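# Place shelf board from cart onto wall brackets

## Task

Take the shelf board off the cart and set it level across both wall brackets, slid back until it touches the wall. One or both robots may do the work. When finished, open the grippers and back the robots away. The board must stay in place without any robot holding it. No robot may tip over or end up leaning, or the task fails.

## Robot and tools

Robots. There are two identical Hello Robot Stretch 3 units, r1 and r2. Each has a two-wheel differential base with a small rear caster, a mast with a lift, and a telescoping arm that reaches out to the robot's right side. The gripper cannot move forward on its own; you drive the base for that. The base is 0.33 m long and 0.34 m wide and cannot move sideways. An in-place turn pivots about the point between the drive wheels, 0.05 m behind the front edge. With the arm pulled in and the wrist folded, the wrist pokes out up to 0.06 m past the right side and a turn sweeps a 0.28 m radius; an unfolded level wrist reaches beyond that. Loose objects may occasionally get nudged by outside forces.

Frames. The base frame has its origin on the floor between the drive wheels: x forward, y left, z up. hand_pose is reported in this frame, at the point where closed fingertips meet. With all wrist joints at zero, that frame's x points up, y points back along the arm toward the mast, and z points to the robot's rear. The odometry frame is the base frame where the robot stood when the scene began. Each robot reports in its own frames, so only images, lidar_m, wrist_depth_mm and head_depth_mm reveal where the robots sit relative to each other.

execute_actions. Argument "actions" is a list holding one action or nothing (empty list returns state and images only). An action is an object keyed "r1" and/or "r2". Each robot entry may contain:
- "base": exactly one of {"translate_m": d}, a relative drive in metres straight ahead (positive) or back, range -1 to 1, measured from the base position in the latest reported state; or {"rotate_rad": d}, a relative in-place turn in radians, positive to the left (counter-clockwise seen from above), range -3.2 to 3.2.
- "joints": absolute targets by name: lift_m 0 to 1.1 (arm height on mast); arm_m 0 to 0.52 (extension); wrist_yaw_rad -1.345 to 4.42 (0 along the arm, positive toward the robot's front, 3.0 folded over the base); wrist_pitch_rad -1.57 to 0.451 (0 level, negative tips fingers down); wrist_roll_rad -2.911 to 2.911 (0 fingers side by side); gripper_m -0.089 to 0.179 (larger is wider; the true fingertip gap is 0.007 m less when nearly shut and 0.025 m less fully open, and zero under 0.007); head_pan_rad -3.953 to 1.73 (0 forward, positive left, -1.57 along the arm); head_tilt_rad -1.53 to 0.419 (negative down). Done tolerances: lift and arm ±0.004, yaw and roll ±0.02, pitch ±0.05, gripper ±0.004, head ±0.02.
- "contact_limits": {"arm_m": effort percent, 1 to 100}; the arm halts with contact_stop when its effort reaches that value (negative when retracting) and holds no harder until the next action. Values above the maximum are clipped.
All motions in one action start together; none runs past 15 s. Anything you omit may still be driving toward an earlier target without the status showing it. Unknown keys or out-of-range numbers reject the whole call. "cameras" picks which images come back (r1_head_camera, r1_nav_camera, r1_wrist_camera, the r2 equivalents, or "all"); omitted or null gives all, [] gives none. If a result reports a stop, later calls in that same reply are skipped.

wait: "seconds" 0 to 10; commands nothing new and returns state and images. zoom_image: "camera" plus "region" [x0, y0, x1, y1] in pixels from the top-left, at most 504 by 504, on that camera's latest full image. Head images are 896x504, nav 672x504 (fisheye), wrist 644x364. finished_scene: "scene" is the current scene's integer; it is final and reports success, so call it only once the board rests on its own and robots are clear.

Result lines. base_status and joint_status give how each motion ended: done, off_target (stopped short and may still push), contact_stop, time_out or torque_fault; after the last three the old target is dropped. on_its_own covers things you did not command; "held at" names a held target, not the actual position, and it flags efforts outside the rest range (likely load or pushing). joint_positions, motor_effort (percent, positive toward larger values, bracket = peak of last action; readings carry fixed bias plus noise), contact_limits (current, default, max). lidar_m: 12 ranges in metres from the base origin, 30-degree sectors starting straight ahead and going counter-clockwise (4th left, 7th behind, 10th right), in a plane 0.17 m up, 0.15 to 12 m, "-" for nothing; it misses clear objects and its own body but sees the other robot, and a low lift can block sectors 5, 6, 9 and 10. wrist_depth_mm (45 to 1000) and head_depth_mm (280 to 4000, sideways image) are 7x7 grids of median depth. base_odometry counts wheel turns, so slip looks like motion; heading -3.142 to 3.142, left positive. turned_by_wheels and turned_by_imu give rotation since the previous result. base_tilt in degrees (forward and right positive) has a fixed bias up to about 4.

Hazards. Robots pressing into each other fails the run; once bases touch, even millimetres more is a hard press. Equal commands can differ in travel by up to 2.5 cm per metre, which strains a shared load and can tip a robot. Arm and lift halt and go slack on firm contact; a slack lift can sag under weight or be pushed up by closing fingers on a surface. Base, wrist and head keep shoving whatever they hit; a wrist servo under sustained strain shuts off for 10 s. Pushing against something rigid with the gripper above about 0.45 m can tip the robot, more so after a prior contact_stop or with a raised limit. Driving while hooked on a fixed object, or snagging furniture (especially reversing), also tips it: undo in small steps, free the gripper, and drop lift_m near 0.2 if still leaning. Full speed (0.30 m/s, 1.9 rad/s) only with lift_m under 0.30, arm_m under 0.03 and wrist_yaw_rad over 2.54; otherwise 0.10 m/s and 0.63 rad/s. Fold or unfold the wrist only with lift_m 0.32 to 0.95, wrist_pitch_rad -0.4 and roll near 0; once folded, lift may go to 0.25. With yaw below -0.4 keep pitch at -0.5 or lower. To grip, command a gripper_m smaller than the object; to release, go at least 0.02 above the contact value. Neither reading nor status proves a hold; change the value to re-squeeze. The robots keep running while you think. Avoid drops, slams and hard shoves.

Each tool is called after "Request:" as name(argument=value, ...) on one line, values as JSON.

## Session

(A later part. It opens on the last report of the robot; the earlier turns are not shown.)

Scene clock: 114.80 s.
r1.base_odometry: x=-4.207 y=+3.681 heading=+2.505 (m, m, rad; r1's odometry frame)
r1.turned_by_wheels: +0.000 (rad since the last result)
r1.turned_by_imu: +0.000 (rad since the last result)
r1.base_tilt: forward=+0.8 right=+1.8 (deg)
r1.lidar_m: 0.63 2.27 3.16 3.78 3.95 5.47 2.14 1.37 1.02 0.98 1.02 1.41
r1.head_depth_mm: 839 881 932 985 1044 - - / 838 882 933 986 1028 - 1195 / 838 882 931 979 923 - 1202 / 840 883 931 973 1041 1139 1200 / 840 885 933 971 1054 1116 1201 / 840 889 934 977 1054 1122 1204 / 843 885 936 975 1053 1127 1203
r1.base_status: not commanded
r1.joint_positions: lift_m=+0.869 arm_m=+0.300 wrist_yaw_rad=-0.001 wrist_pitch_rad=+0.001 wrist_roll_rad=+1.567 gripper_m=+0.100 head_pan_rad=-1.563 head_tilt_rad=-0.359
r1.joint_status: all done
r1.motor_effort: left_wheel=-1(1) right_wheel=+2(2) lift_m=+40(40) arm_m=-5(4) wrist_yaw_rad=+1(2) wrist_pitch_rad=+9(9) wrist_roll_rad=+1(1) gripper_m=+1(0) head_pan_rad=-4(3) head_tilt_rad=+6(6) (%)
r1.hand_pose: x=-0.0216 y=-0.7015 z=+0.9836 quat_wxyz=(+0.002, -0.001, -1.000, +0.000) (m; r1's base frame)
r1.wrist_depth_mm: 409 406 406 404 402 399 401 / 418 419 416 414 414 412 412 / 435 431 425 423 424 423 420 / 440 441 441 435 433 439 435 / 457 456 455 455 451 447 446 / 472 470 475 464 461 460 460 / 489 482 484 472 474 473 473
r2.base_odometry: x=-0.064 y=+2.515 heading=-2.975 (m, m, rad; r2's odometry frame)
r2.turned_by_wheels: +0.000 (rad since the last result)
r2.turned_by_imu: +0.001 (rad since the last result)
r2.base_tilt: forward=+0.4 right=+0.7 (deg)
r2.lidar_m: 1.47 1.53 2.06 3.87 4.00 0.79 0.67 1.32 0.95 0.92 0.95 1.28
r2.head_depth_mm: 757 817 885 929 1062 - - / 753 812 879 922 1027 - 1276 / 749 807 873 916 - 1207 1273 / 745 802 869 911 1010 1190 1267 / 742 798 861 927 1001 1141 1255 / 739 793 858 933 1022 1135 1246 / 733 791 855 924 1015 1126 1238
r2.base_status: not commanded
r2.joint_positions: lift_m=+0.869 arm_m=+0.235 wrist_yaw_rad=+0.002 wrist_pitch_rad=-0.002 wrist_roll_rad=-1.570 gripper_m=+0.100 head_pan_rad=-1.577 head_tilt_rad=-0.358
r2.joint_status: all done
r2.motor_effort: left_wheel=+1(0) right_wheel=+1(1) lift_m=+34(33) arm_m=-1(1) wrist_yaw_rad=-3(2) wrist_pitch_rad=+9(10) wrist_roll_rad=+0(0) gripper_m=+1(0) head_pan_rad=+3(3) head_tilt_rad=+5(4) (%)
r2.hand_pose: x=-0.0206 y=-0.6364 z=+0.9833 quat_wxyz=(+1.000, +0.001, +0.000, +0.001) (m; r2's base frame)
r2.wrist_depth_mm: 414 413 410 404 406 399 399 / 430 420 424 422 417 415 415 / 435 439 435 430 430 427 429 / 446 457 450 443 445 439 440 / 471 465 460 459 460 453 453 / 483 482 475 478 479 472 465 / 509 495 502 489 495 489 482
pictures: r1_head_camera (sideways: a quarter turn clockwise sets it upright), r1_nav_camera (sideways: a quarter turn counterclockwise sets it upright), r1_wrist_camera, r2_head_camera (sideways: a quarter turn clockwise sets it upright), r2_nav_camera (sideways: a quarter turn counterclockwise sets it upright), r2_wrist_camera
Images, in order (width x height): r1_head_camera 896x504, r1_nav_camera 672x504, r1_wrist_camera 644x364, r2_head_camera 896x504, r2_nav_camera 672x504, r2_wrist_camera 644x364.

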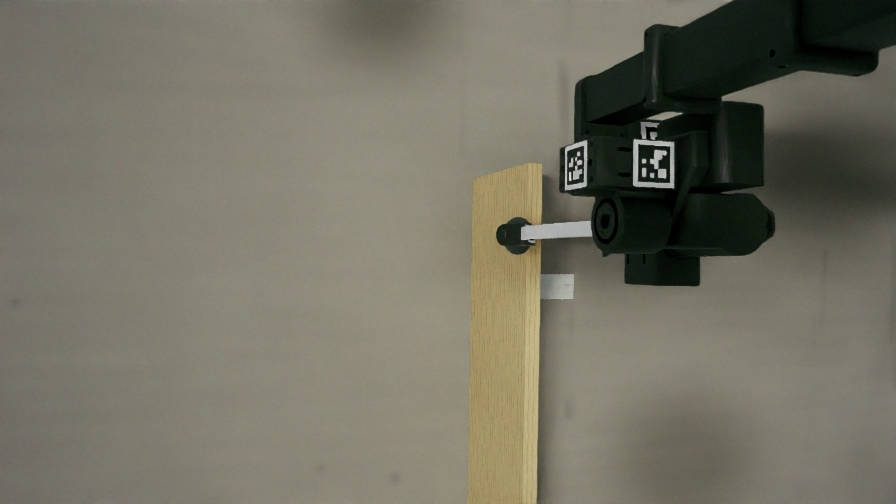

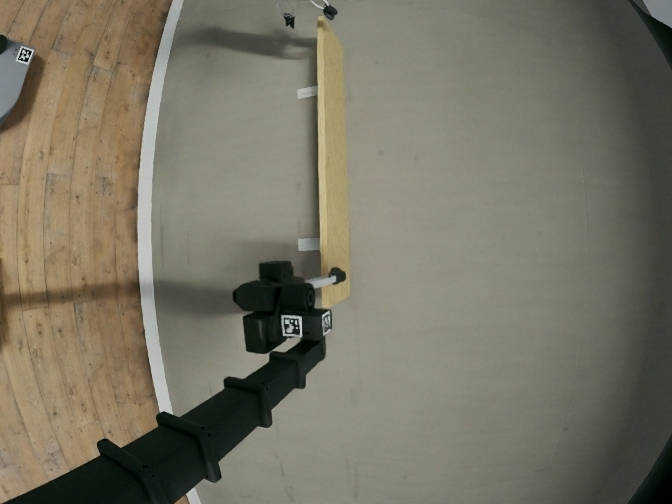

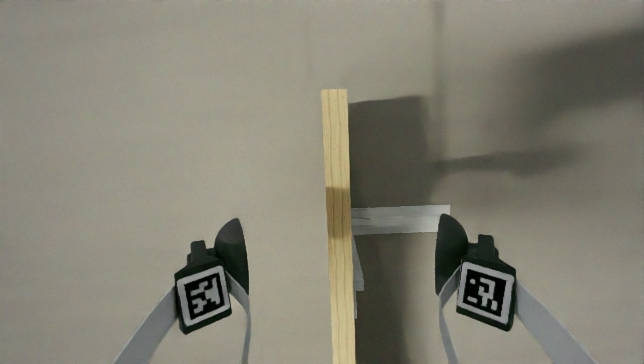

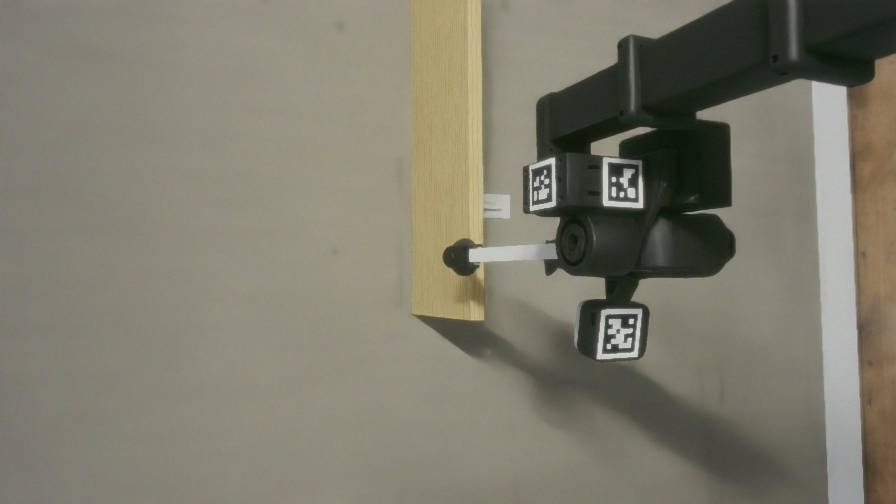

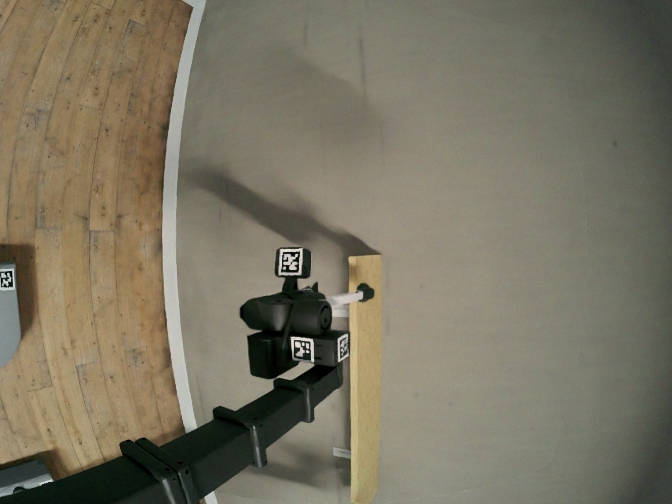

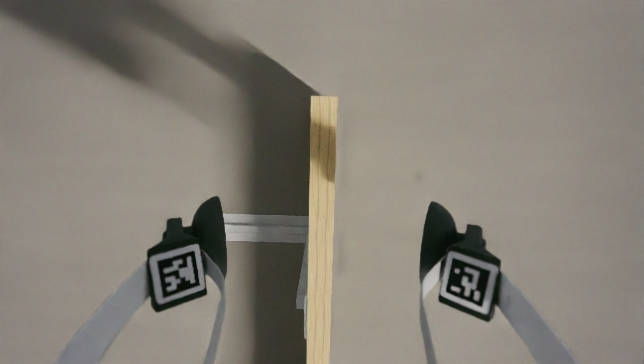

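Request:
execute_actions(actions=[{"r1": {"base": {"translate_m": -0.5}, "joints": {"arm_m": 0.0, "lift_m": 0.6, "wrist_pitch_rad": -0.4, "wrist_roll_rad": 0.0, "gripper_m": 0.05, "head_pan_rad": -0.9, "head_tilt_rad": -0.2}}, "r2": {"base": {"translate_m": 0.5}, "joints": {"arm_m": 0.0, "lift_m": 0.6, "wrist_pitch_rad": -0.4, "wrist_roll_rad": 0.0, "gripper_m": 0.05, "head_pan_rad": -2.3, "head_tilt_rad": -0.2}}}])

Scene clock: 121.77 s.
r1.base_odometry: x=-3.805 y=+3.384 heading=+2.505 (m, m, rad; r1's odometry frame)
r1.turned_by_wheels: +0.000 (rad since the last result)
r1.turned_by_imu: +0.000 (rad since the last result)
r1.base_tilt: forward=+0.8 right=+1.7 (deg)
r1.lidar_m: 1.63 2.79 3.89 3.79 3.95 5.48 3.60 1.37 1.01 0.98 1.02 1.40
r1.head_depth_mm: 911 929 948 966 989 1016 1039 / 973 993 1019 1040 1042 1090 1119 / 1043 1062 1094 1125 1097 1183 1213 / 1123 1150 1189 1218 1219 1289 1324 / 1216 1262 1290 1331 1331 1412 1463 / 1334 1372 1417 1452 1504 1571 1621 / 1472 1525 1573 1628 1688 1763 1763
r1.base_status: done
r1.joint_positions: lift_m=+0.600 arm_m=+0.000 wrist_yaw_rad=-0.001 wrist_pitch_rad=-0.416 wrist_roll_rad=+0.006 gripper_m=+0.050 head_pan_rad=-0.907 head_tilt_rad=-0.211
r1.joint_status: all done
r1.motor_effort: left_wheel=-1(4) right_wheel=+1(5) lift_m=+36(36) arm_m=-5(5) wrist_yaw_rad=+1(1) wrist_pitch_rad=+7(8) wrist_roll_rad=-2(5) gripper_m=+0(79) head_pan_rad=+3(37) head_tilt_rad=+6(23) (%)
r1.hand_pose: x=-0.0217 y=-0.3699 z=+0.6133 quat_wxyz=(+0.690, +0.145, -0.694, -0.147) (m; r1's base frame)
r1.wrist_depth_mm: 669 664 656 653 647 647 638 / 724 715 711 708 712 692 708 / 792 792 788 779 758 764 754 / 896 852 862 868 861 844 826 / - 991 952 937 926 927 925 / 949 935 938 888 - 870 841 / 813 810 778 761 751 730 726
r2.base_odometry: x=-0.557 y=+2.432 heading=-2.975 (m, m, rad; r2's odometry frame)
r2.turned_by_wheels: +0.000 (rad since the last result)
r2.turned_by_imu: +0.002 (rad since the last result)
r2.base_tilt: forward=+0.1 right=+0.5 (deg)
r2.lidar_m: 0.97 1.01 1.36 3.65 4.00 5.46 1.67 1.31 0.95 0.91 0.94 1.01
r2.head_depth_mm: 1535 1651 1780 1937 2132 1979 1524 / 1346 1433 1532 1620 1785 1844 1517 / 1197 1269 1344 1391 1527 1644 1521 / 1077 1134 1195 1215 1342 1432 1469 / 981 1031 1078 1104 1193 1265 1333 / 900 939 980 1015 1069 1133 1192 / 832 863 900 937 980 1024 1075
r2.base_status: done
r2.joint_positions: lift_m=+0.600 arm_m=+0.000 wrist_yaw_rad=+0.002 wrist_pitch_rad=-0.416 wrist_roll_rad=-0.004 gripper_m=+0.050 head_pan_rad=-2.293 head_tilt_rad=-0.211
r2.joint_status: all done
r2.motor_effort: left_wheel=-1(5) right_wheel=+1(6) lift_m=+32(32) arm_m=-2(0) wrist_yaw_rad=-2(2) wrist_pitch_rad=+6(10) wrist_roll_rad=+2(4) gripper_m=+0(81) head_pan_rad=-3(38) head_tilt_rad=+7(26) (%)
r2.hand_pose: x=-0.0211 y=-0.3699 z=+0.6133 quat_wxyz=(+0.694, +0.147, -0.690, -0.145) (m; r2's base frame)
r2.wrist_depth_mm: 618 614 616 609 620 608 603 / 676 677 681 684 676 675 656 / 750 741 750 736 727 733 733 / 826 824 811 829 812 801 821 / 913 928 905 898 884 901 886 / 880 874 823 901 - 912 931 / 753 765 776 791 774 790 778
pictures: r1_head_camera (sideways: a quarter turn clockwise sets it upright), r1_nav_camera (sideways: a quarter turn counterclockwise sets it upright), r1_wrist_camera, r2_head_camera (sideways: a quarter turn clockwise sets it upright), r2_nav_camera (sideways: a quarter turn counterclockwise sets it upright), r2_wrist_camera
Images, in order (width x height): r1_head_camera 896x504, r1_nav_camera 672x504, r1_wrist_camera 644x364, r2_head_camera 896x504, r2_nav_camera 672x504, r2_wrist_camera 644x364.

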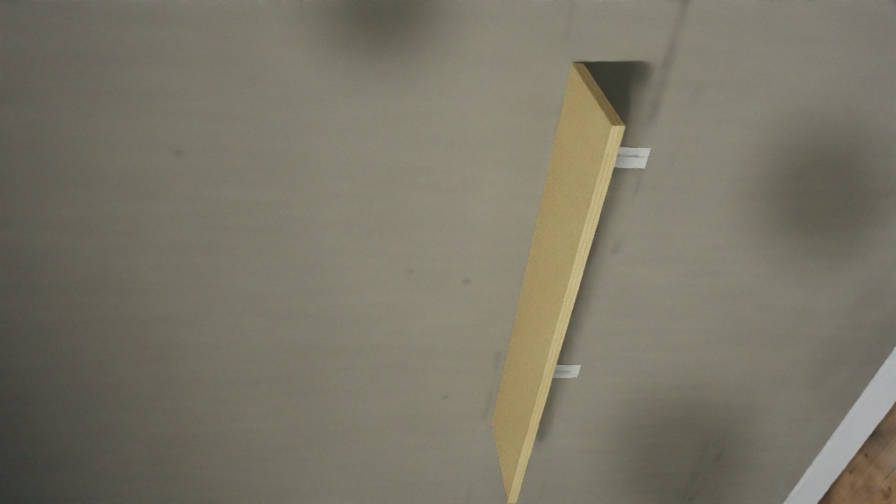

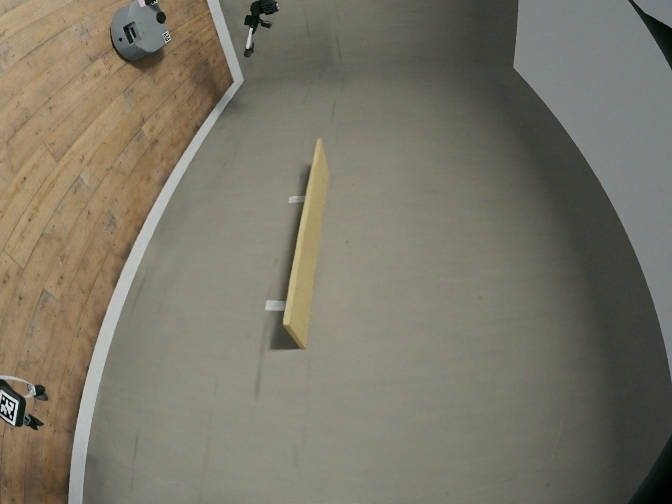

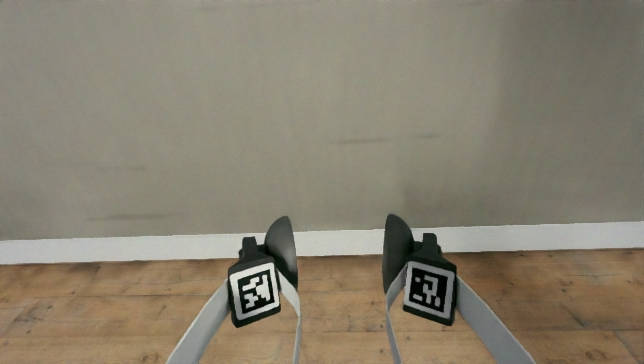

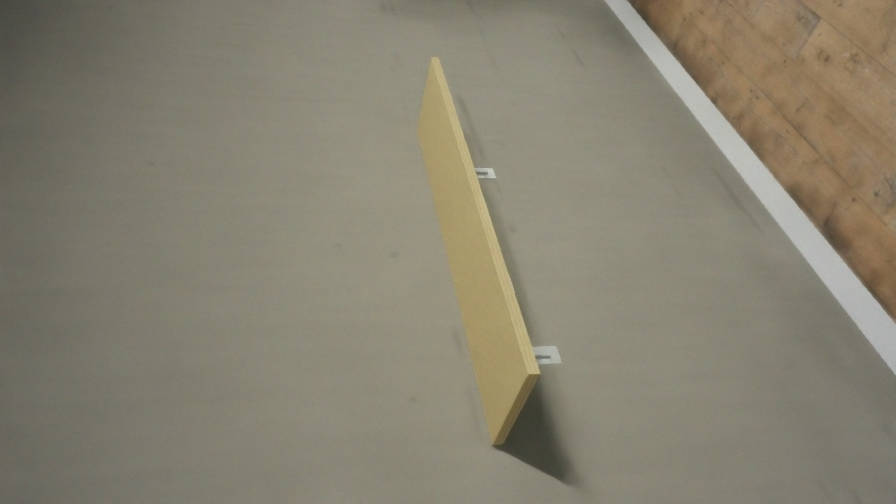

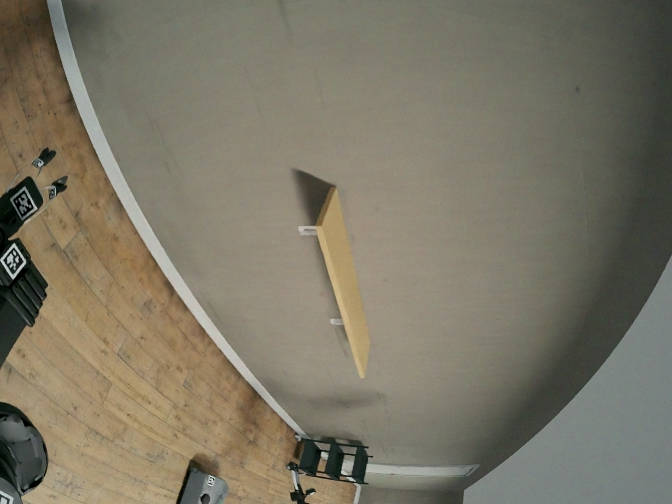

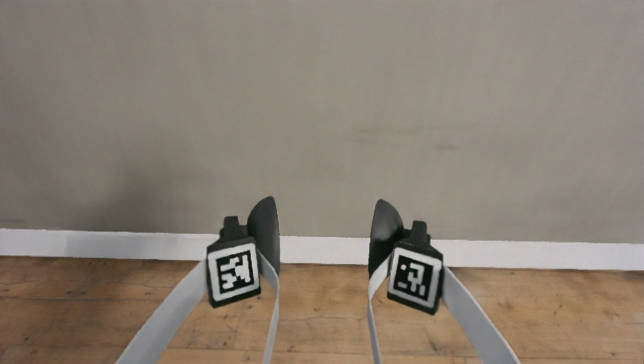

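Request:
finished_scene(scene=1)

The scene is finished: the task was done.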